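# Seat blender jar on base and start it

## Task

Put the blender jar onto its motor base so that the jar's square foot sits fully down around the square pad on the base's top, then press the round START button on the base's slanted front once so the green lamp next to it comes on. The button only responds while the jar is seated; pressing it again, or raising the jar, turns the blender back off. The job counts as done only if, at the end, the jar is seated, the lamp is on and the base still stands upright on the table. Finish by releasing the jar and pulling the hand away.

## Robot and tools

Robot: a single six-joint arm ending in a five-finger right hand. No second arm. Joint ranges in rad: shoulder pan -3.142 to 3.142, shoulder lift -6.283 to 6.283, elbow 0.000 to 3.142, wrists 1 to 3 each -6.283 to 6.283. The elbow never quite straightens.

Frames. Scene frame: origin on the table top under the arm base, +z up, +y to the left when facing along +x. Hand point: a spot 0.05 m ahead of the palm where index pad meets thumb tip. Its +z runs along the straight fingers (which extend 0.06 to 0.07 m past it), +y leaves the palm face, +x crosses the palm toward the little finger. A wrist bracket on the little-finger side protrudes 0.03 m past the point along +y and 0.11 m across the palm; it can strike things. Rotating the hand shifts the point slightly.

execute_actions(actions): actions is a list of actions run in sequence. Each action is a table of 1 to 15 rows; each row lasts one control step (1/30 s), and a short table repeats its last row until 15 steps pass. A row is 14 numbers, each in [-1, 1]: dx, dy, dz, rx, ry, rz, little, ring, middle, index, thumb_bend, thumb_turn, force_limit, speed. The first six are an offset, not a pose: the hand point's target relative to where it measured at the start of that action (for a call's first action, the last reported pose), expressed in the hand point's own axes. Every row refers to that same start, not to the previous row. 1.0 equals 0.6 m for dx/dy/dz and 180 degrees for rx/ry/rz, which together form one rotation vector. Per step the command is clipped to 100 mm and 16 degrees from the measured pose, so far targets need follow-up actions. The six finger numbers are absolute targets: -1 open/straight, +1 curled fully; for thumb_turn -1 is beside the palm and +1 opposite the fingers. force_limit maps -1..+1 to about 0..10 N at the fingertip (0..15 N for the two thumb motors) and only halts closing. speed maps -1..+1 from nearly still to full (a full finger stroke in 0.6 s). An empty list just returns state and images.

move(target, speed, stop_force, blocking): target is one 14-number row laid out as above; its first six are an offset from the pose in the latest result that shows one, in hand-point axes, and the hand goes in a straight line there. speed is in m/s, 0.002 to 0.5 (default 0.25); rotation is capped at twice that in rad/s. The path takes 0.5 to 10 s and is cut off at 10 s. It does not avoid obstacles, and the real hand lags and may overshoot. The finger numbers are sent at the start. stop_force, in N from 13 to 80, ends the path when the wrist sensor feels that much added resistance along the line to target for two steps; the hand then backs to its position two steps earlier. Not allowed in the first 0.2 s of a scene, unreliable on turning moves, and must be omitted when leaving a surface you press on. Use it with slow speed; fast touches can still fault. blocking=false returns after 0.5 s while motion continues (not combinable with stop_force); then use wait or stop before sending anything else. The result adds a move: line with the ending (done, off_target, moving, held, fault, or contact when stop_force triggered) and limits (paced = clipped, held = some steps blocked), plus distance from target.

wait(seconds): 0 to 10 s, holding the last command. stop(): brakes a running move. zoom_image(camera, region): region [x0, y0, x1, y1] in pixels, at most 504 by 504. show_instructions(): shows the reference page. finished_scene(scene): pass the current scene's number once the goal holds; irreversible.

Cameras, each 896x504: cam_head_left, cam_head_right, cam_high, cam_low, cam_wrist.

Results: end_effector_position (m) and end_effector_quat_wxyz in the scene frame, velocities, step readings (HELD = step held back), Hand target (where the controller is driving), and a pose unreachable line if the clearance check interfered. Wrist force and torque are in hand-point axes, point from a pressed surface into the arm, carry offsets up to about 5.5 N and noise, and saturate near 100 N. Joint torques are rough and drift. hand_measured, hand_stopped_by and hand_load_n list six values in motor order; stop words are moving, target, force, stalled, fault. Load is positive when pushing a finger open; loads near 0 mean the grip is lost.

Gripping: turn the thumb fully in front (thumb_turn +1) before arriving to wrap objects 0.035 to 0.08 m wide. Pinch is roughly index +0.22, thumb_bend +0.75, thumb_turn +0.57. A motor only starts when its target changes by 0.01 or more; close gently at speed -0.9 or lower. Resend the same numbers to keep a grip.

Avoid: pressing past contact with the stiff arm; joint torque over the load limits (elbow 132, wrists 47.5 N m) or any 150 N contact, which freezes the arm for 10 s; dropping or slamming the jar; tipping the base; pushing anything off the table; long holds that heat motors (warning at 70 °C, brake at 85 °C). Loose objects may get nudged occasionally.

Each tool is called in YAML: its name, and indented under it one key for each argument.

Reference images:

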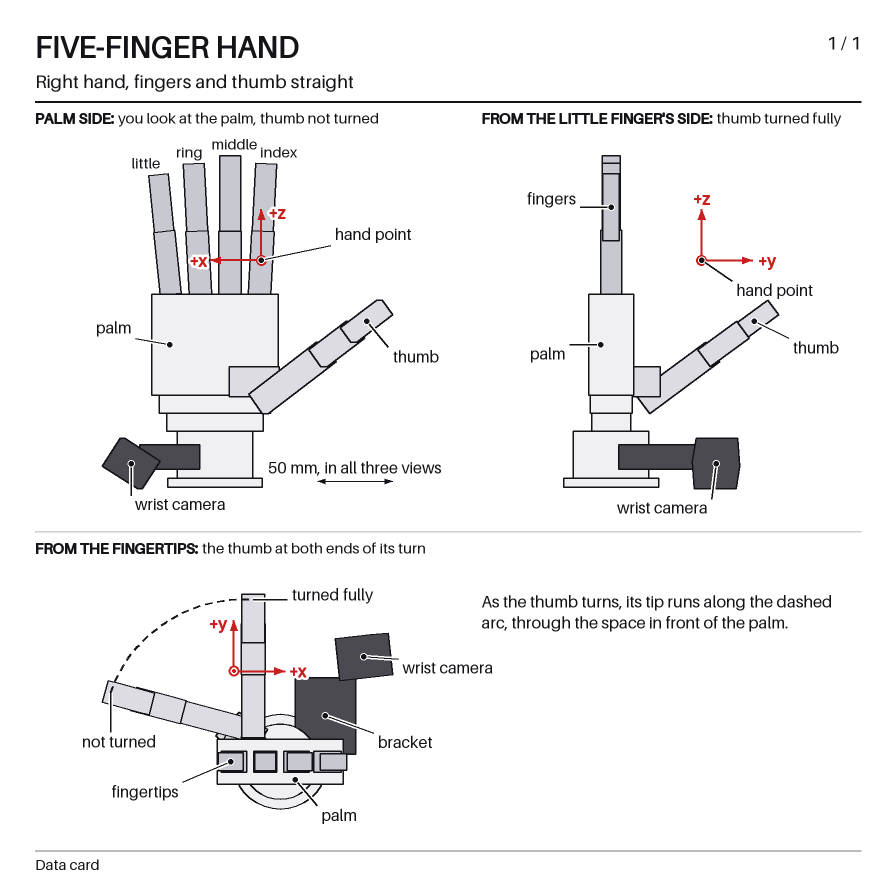

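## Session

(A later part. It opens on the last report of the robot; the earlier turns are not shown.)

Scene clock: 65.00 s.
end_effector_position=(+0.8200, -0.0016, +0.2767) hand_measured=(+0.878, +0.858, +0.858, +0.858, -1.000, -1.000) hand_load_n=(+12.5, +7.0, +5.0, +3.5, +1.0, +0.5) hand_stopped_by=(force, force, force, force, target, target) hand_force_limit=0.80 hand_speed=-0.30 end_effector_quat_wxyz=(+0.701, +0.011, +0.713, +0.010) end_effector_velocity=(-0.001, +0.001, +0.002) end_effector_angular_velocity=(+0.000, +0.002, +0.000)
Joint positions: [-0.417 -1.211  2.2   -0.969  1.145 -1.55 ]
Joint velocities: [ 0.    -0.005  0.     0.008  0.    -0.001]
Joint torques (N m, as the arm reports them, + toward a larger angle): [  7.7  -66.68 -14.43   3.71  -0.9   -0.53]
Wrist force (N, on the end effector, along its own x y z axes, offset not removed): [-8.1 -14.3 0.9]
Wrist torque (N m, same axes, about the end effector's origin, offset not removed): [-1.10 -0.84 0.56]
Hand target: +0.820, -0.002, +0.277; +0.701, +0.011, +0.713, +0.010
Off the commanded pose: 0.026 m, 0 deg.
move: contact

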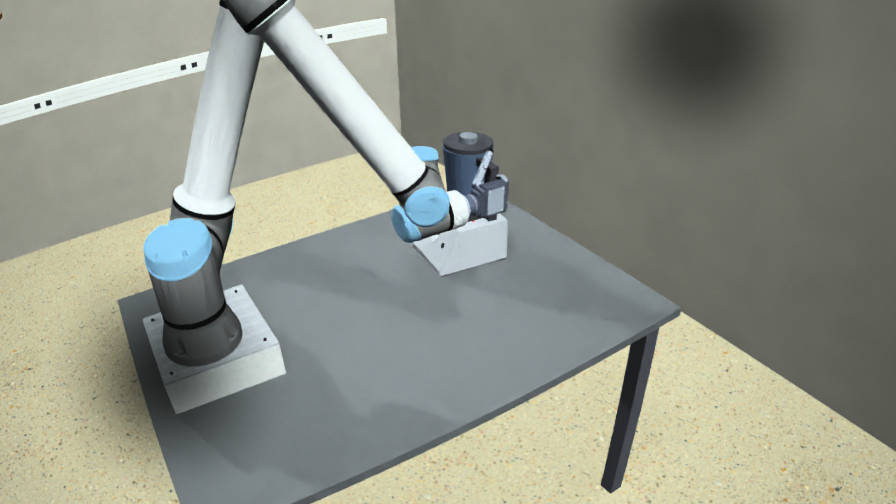

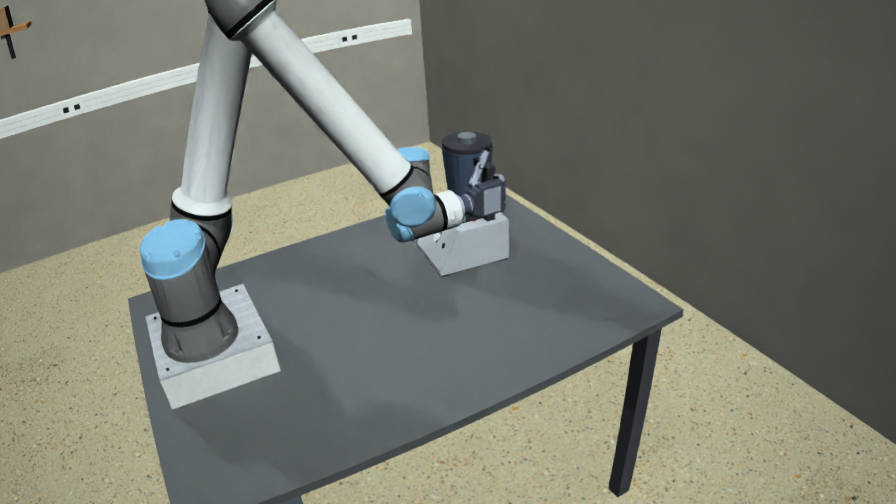

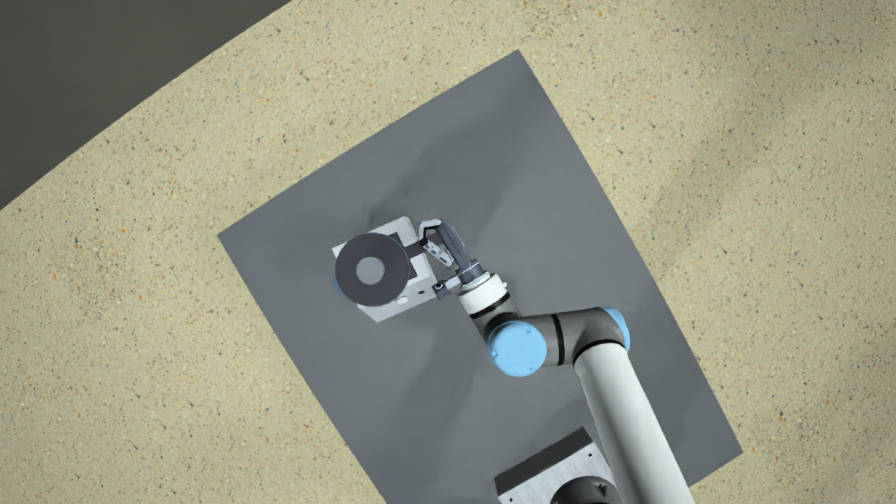

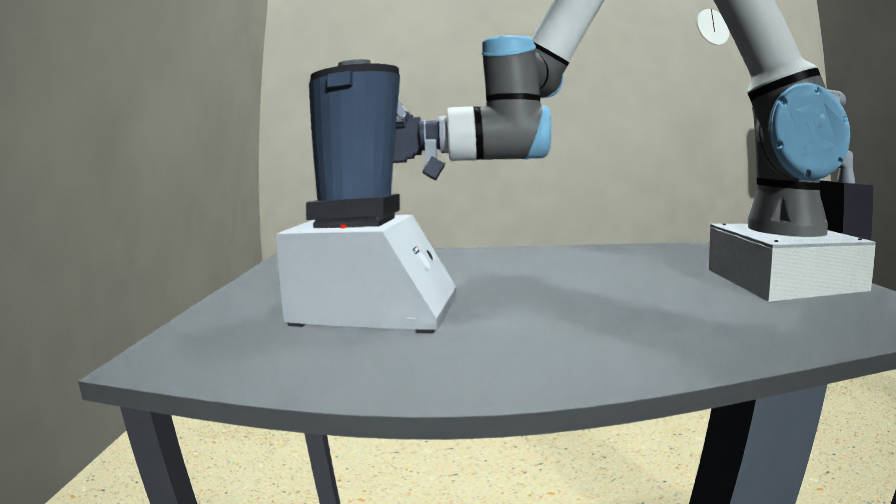

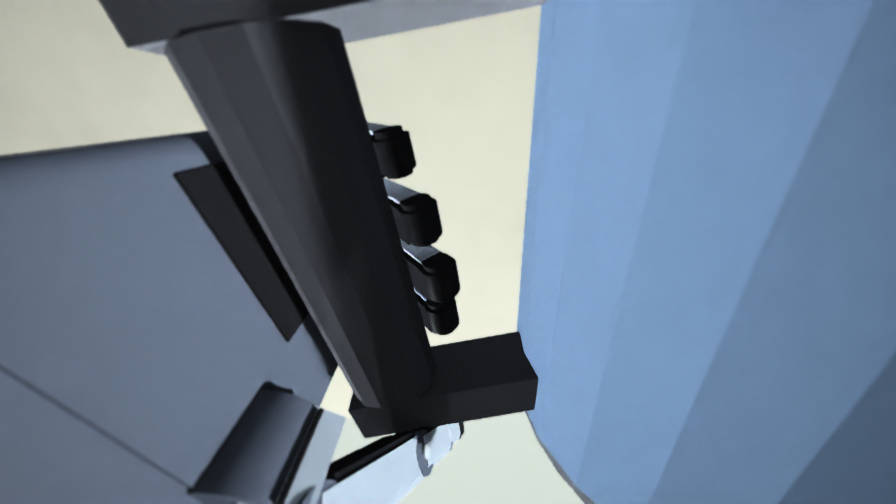

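move:
  target: [-0.005,-0.02,0,0,0,0,1,1,1,1,-1,-1,0.8,-0.3]
  speed: 0.01

move:
  target: [0.05,0,0,0,0,0,1,1,1,1,-1,-1,0.8,-0.3]
  speed: 0.008
  stop_force: 20

zoom_image:
  camera: "cam_high"
  region: [320,200,460,330]

Scene clock: 67.93 s.
end_effector_position=(+0.8201, -0.0134, +0.2793) hand_measured=(+0.878, +0.858, +0.858, +0.858, -1.000, -1.000) hand_load_n=(+11.5, +7.0, +6.0, +5.5, +0.5, -0.5) hand_stopped_by=(force, force, force, force, target, target) hand_force_limit=0.80 hand_speed=-0.30 end_effector_quat_wxyz=(+0.701, +0.011, +0.713, +0.010) end_effector_velocity=(-0.000, -0.003, +0.000) end_effector_angular_velocity=(+0.000, +0.000, -0.001)
Joint positions: [-0.437 -1.214  2.196 -0.962  1.125 -1.551]
Joint velocities: [-0.004 -0.001 -0.     0.001 -0.004  0.   ]
Joint torques (N m, as the arm reports them, + toward a larger angle): [-15.38 -82.29 -39.43  -1.61  -4.56  -1.82]
Wrist force (N, on the end effector, along its own x y z axes, offset not removed): [15.5 0.2 4.9]
Wrist torque (N m, same axes, about the end effector's origin, offset not removed): [-0.44 -1.21 -0.90]
Hand target: +0.820, -0.014, +0.279; +0.701, +0.011, +0.713, +0.010
Off the commanded pose: 0.000 m, 0 deg.
move: done

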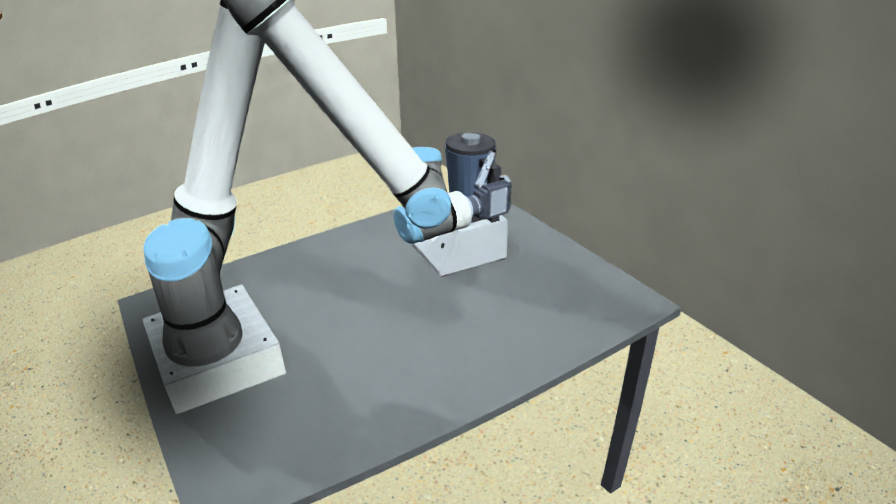

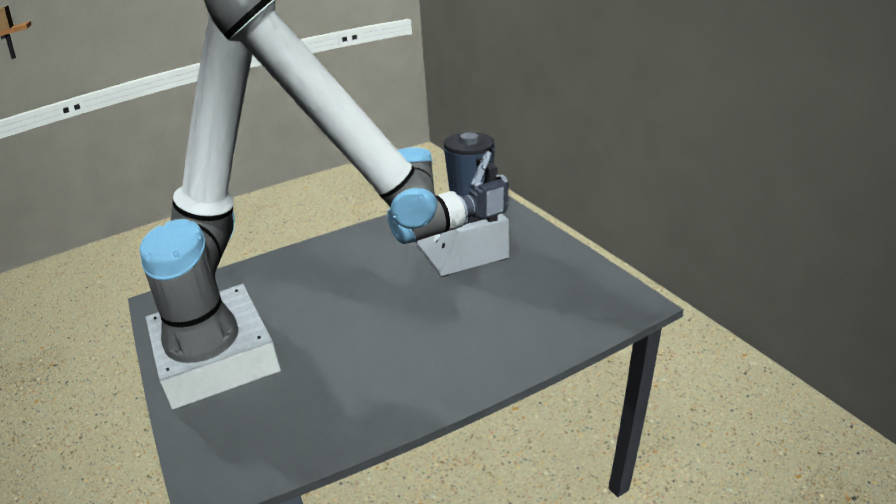

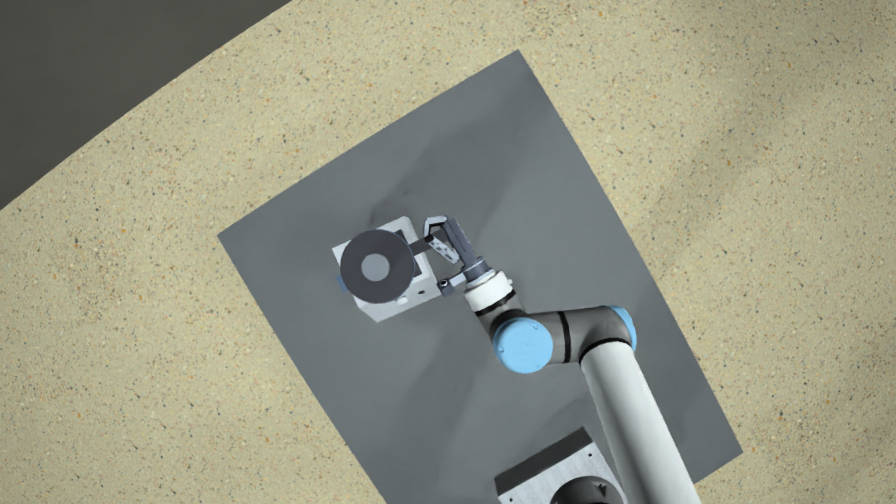

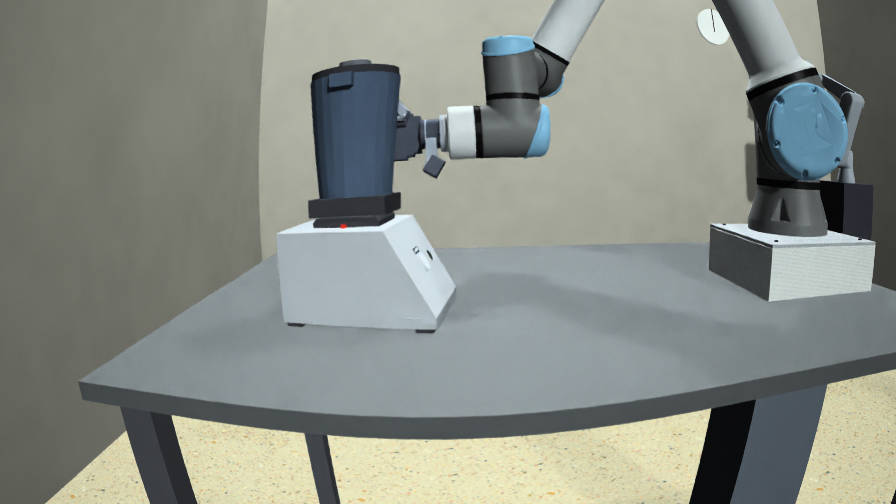

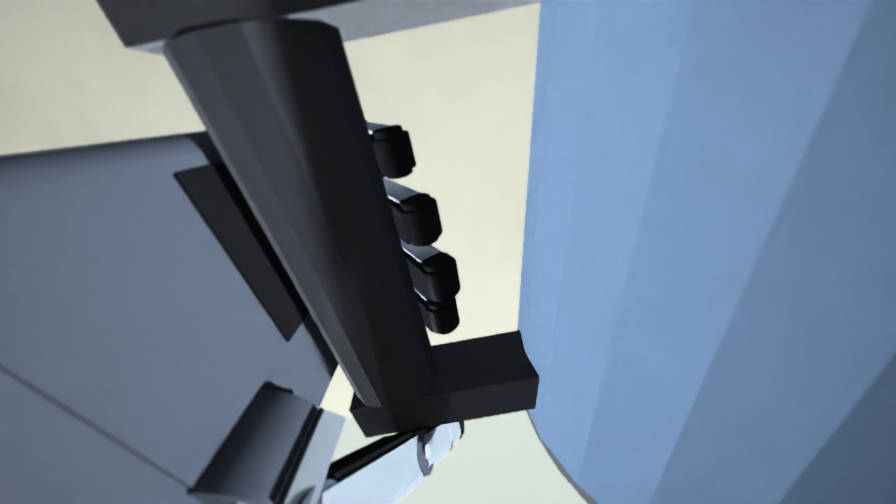

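Scene clock: 68.67 s.
end_effector_position=(+0.8201, -0.0136, +0.2767) hand_measured=(+0.878, +0.858, +0.858, +0.858, -1.000, -1.000) hand_load_n=(+12.0, +6.5, +4.5, +3.0, +1.0, +0.5) hand_stopped_by=(force, force, force, force, target, target) hand_force_limit=0.80 hand_speed=-0.30 end_effector_quat_wxyz=(+0.701, +0.011, +0.713, +0.010) end_effector_velocity=(-0.000, +0.001, +0.001) end_effector_angular_velocity=(+0.001, +0.003, +0.001)
Joint positions: [-0.438 -1.209  2.197 -0.968  1.125 -1.551]
Joint velocities: [ 0.001 -0.004 -0.001  0.007  0.    -0.001]
Joint torques (N m, as the arm reports them, + toward a larger angle): [ 21.63 -64.46 -17.98   3.83  -2.79  -1.56]
Wrist force (N, on the end effector, along its own x y z axes, offset not removed): [-11.1 -16.7 -0.1]
Wrist torque (N m, same axes, about the end effector's origin, offset not removed): [-1.34 -0.72 0.69]
Hand target: +0.820, -0.014, +0.277; +0.701, +0.011, +0.713, +0.010
Off the commanded pose: 0.027 m, 0 deg.
move: contact

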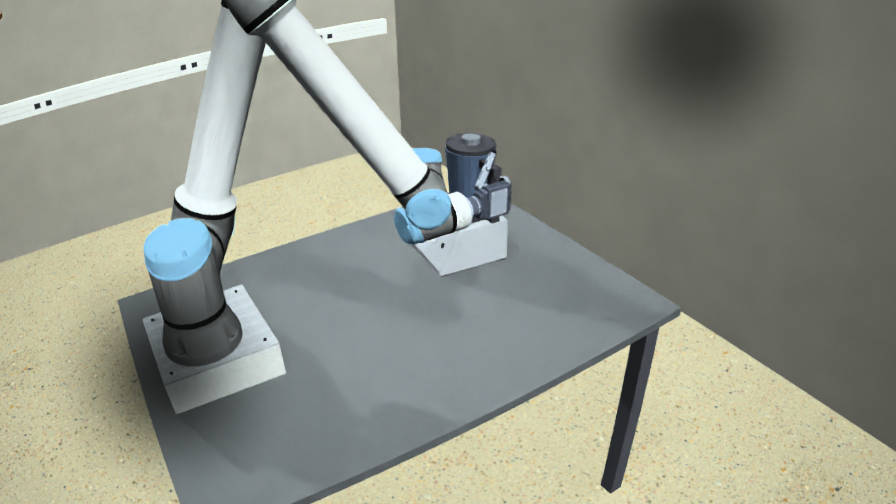

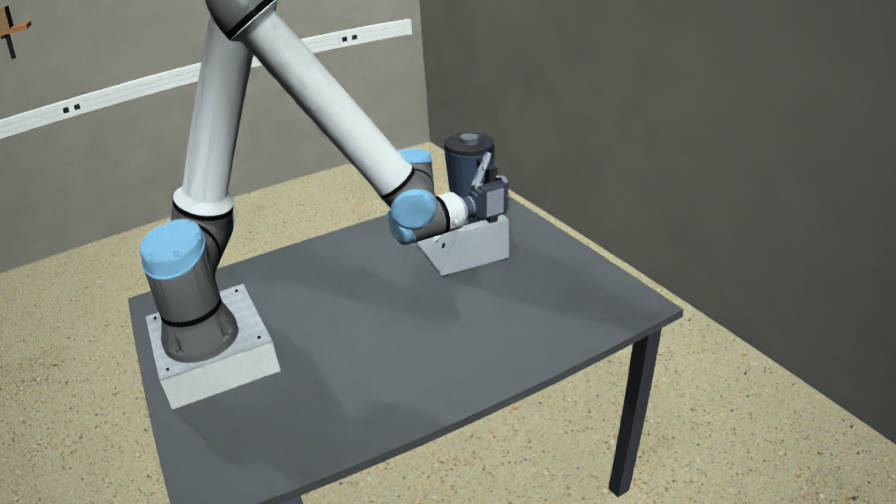

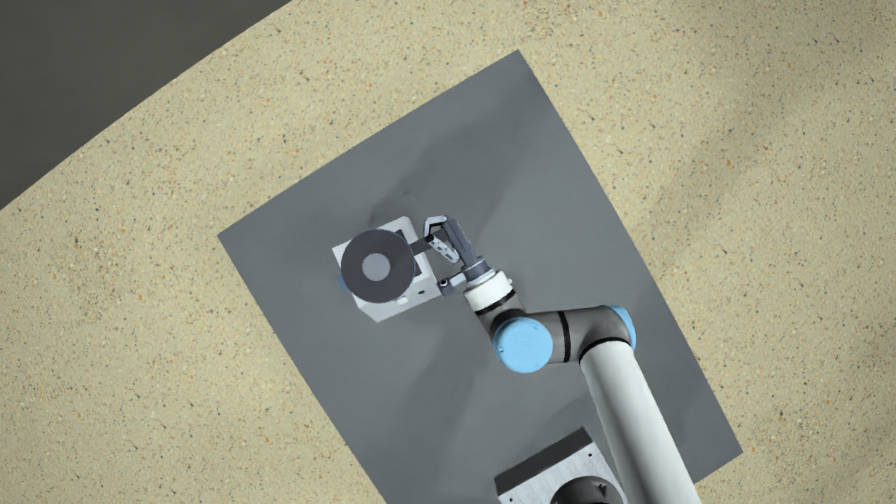

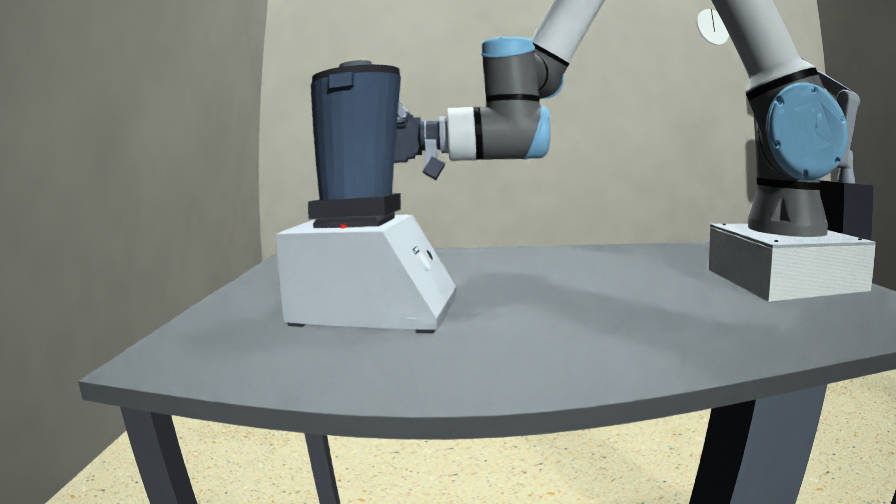

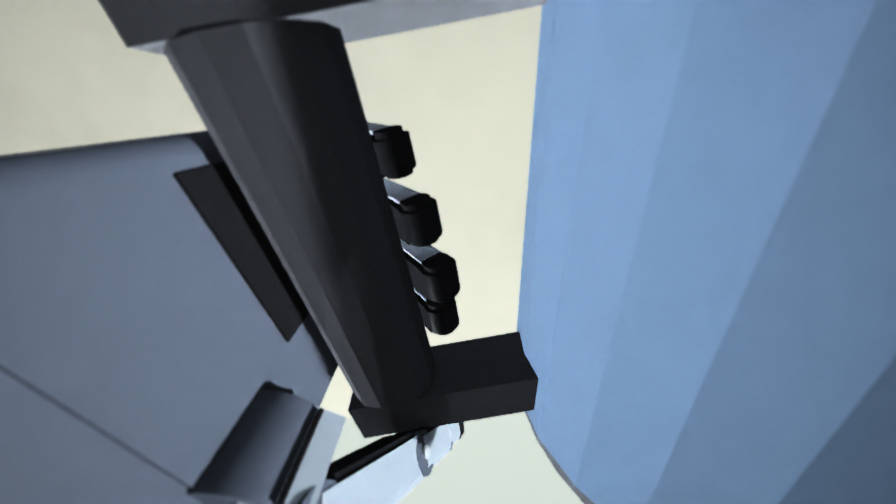

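Region (320, 200, 460, 330) of cam_high's 896x504 image, scaled by 3.600, with more detail than that image has; it fills the top 468 rows of this view, and the rest is white.

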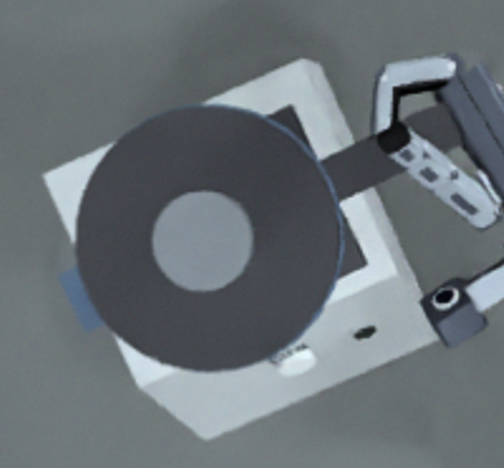

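move:
  target: [-0.007,0.032,0,0,0,0,1,1,1,1,-1,-1,0.8,-0.3]
  speed: 0.01

move:
  target: [0.05,0,0,0,0,0,1,1,1,1,-1,-1,0.8,-0.3]
  speed: 0.008
  stop_force: 20

zoom_image:
  camera: "cam_low"
  region: [290,170,430,250]

Scene clock: 73.27 s.
end_effector_position=(+0.8203, +0.0052, +0.2814) hand_measured=(+0.878, +0.858, +0.858, +0.858, -1.000, -1.000) hand_load_n=(+11.5, +6.5, +6.0, +5.0, +0.5, -0.5) hand_stopped_by=(force, force, force, force, target, target) hand_force_limit=0.80 hand_speed=-0.30 end_effector_quat_wxyz=(+0.701, +0.011, +0.713, +0.010) end_effector_velocity=(-0.000, +0.003, -0.000) end_effector_angular_velocity=(+0.001, +0.001, +0.001)
Joint positions: [-0.405 -1.22   2.199 -0.96   1.158 -1.55 ]
Joint velocities: [ 0.004 -0.001  0.001  0.001  0.004  0.   ]
Joint torques (N m, as the arm reports them, + toward a larger angle): [ 18.25 -81.47 -17.9   -0.96   3.3    4.14]
Wrist force (N, on the end effector, along its own x y z axes, offset not removed): [17.6 -0.4 4.0]
Wrist torque (N m, same axes, about the end effector's origin, offset not removed): [-0.53 -1.52 -0.86]
Hand target: +0.820, +0.005, +0.281; +0.701, +0.011, +0.713, +0.010
Off the commanded pose: 0.000 m, 0 deg.
move: done

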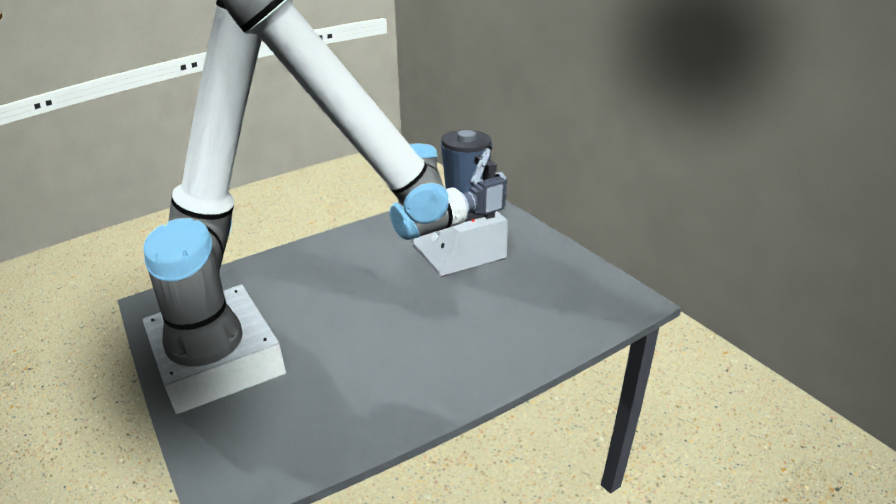

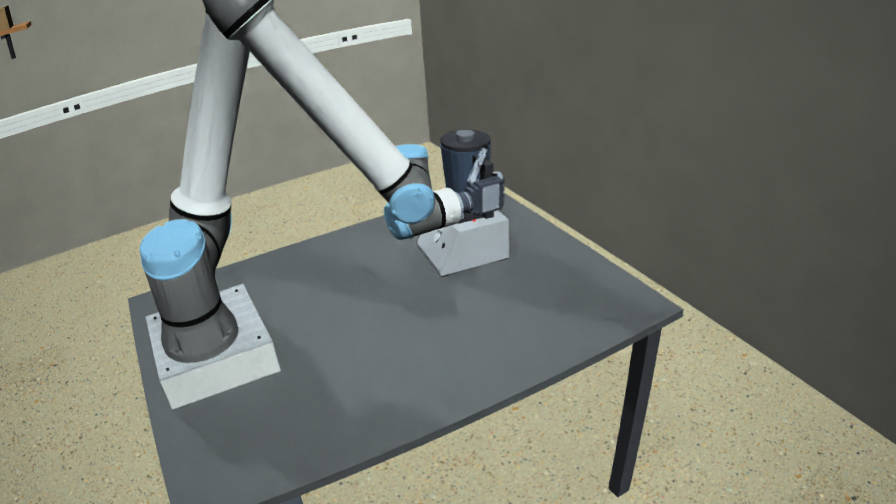

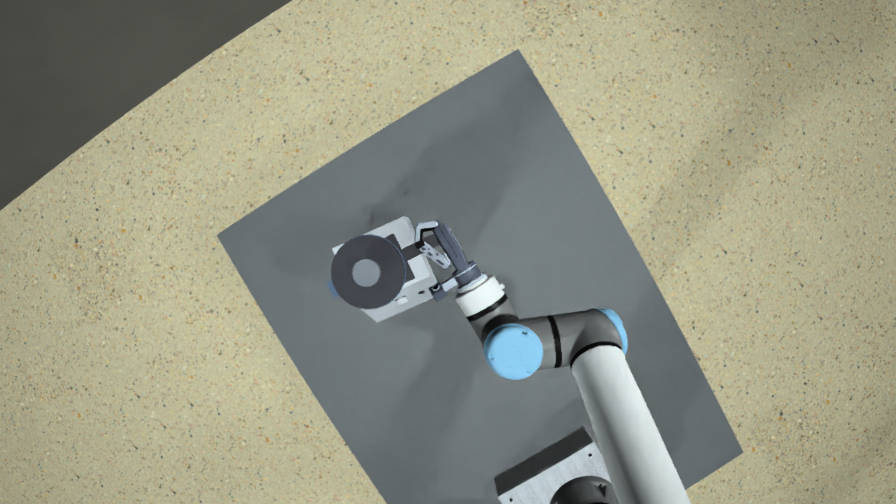

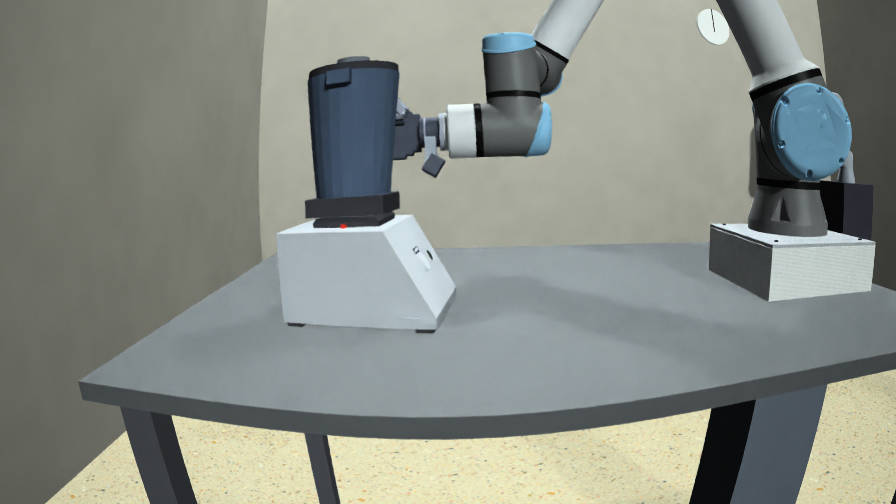

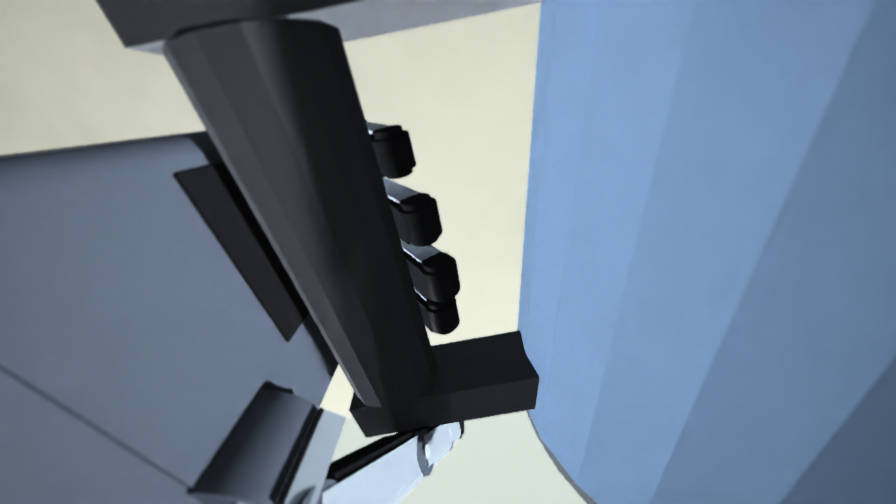

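Scene clock: 75.20 s.
end_effector_position=(+0.8201, +0.0055, +0.2691) hand_measured=(+0.878, +0.858, +0.858, +0.858, -1.000, -1.000) hand_load_n=(+10.5, +5.5, +4.5, +3.5, +0.5, +0.0) hand_stopped_by=(force, force, force, force, target, target) hand_force_limit=0.80 hand_speed=-0.30 end_effector_quat_wxyz=(+0.701, +0.012, +0.713, +0.010) end_effector_velocity=(-0.001, +0.000, +0.001) end_effector_angular_velocity=(+0.000, +0.003, -0.000)
Joint positions: [-0.405 -1.199  2.204 -0.986  1.158 -1.55 ]
Joint velocities: [-0.001 -0.004  0.001  0.007 -0.001 -0.001]
Joint torques (N m, as the arm reports them, + toward a larger angle): [ 13.71 -61.19 -10.63   3.54   1.86  -0.73]
Wrist force (N, on the end effector, along its own x y z axes, offset not removed): [-15.5 0.7 0.9]
Wrist torque (N m, same axes, about the end effector's origin, offset not removed): [-0.56 -0.72 0.65]
Hand target: +0.820, +0.006, +0.270; +0.701, +0.011, +0.713, +0.010
Off the commanded pose: 0.018 m, 0 deg.
move: contact

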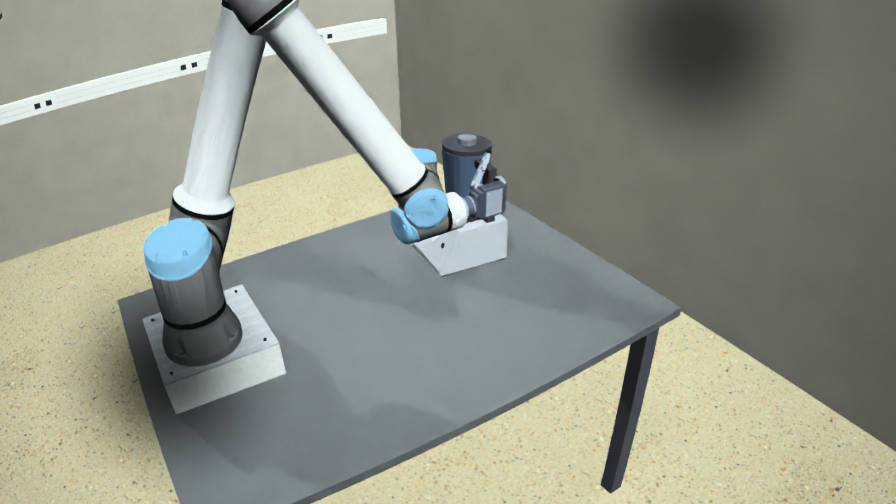

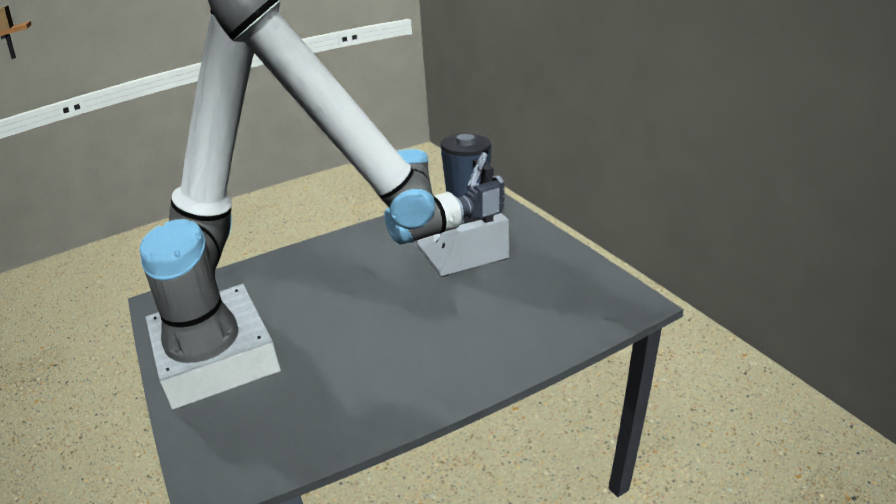

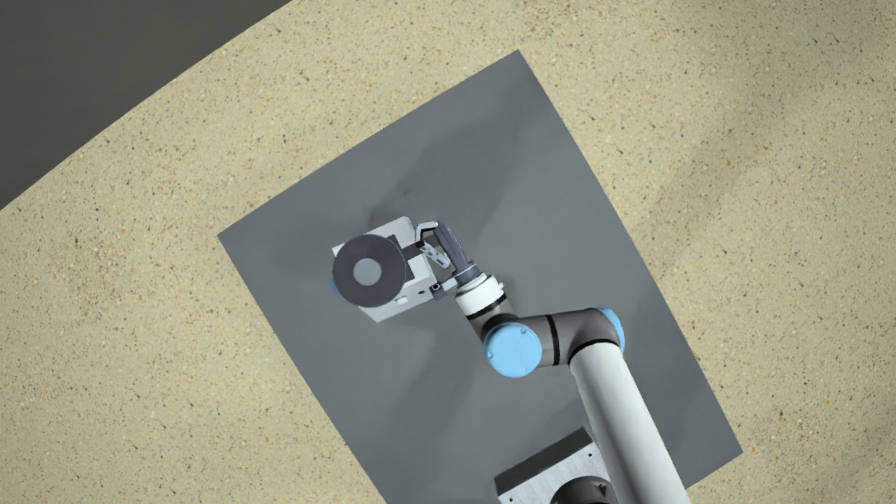

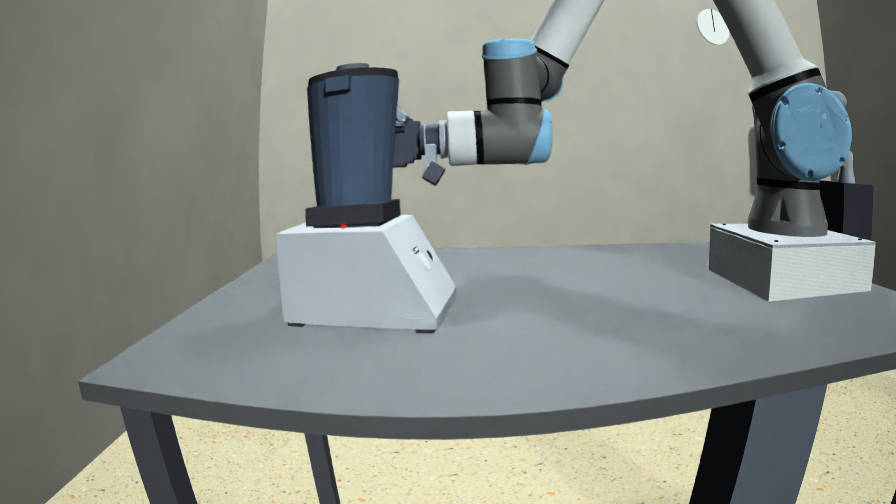

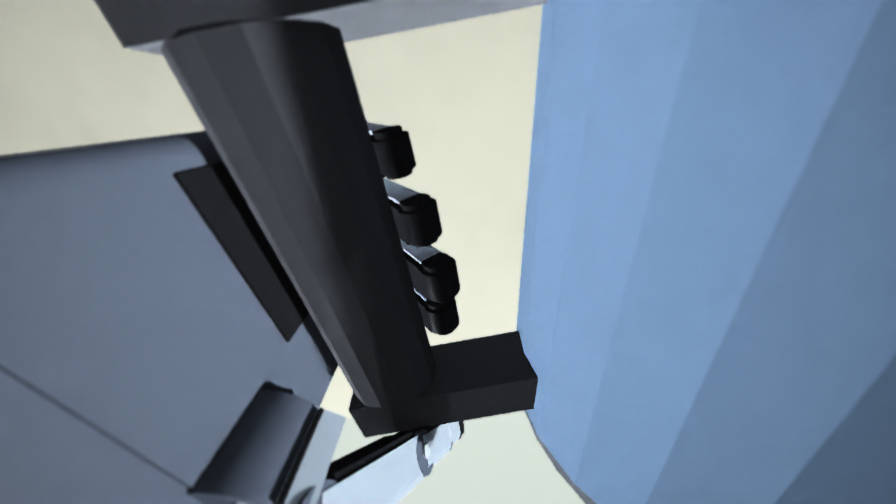

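Region (290, 170, 430, 250) of cam_low's 896x504 image, scaled by 3.600, with more detail than that image has; it fills the top 288 rows of this view, and the rest is white.

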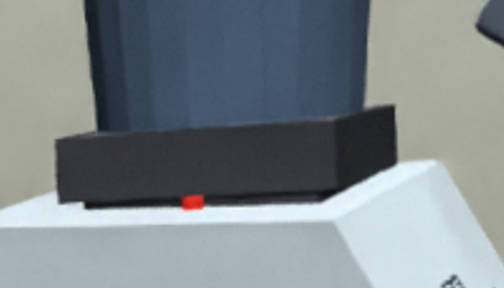

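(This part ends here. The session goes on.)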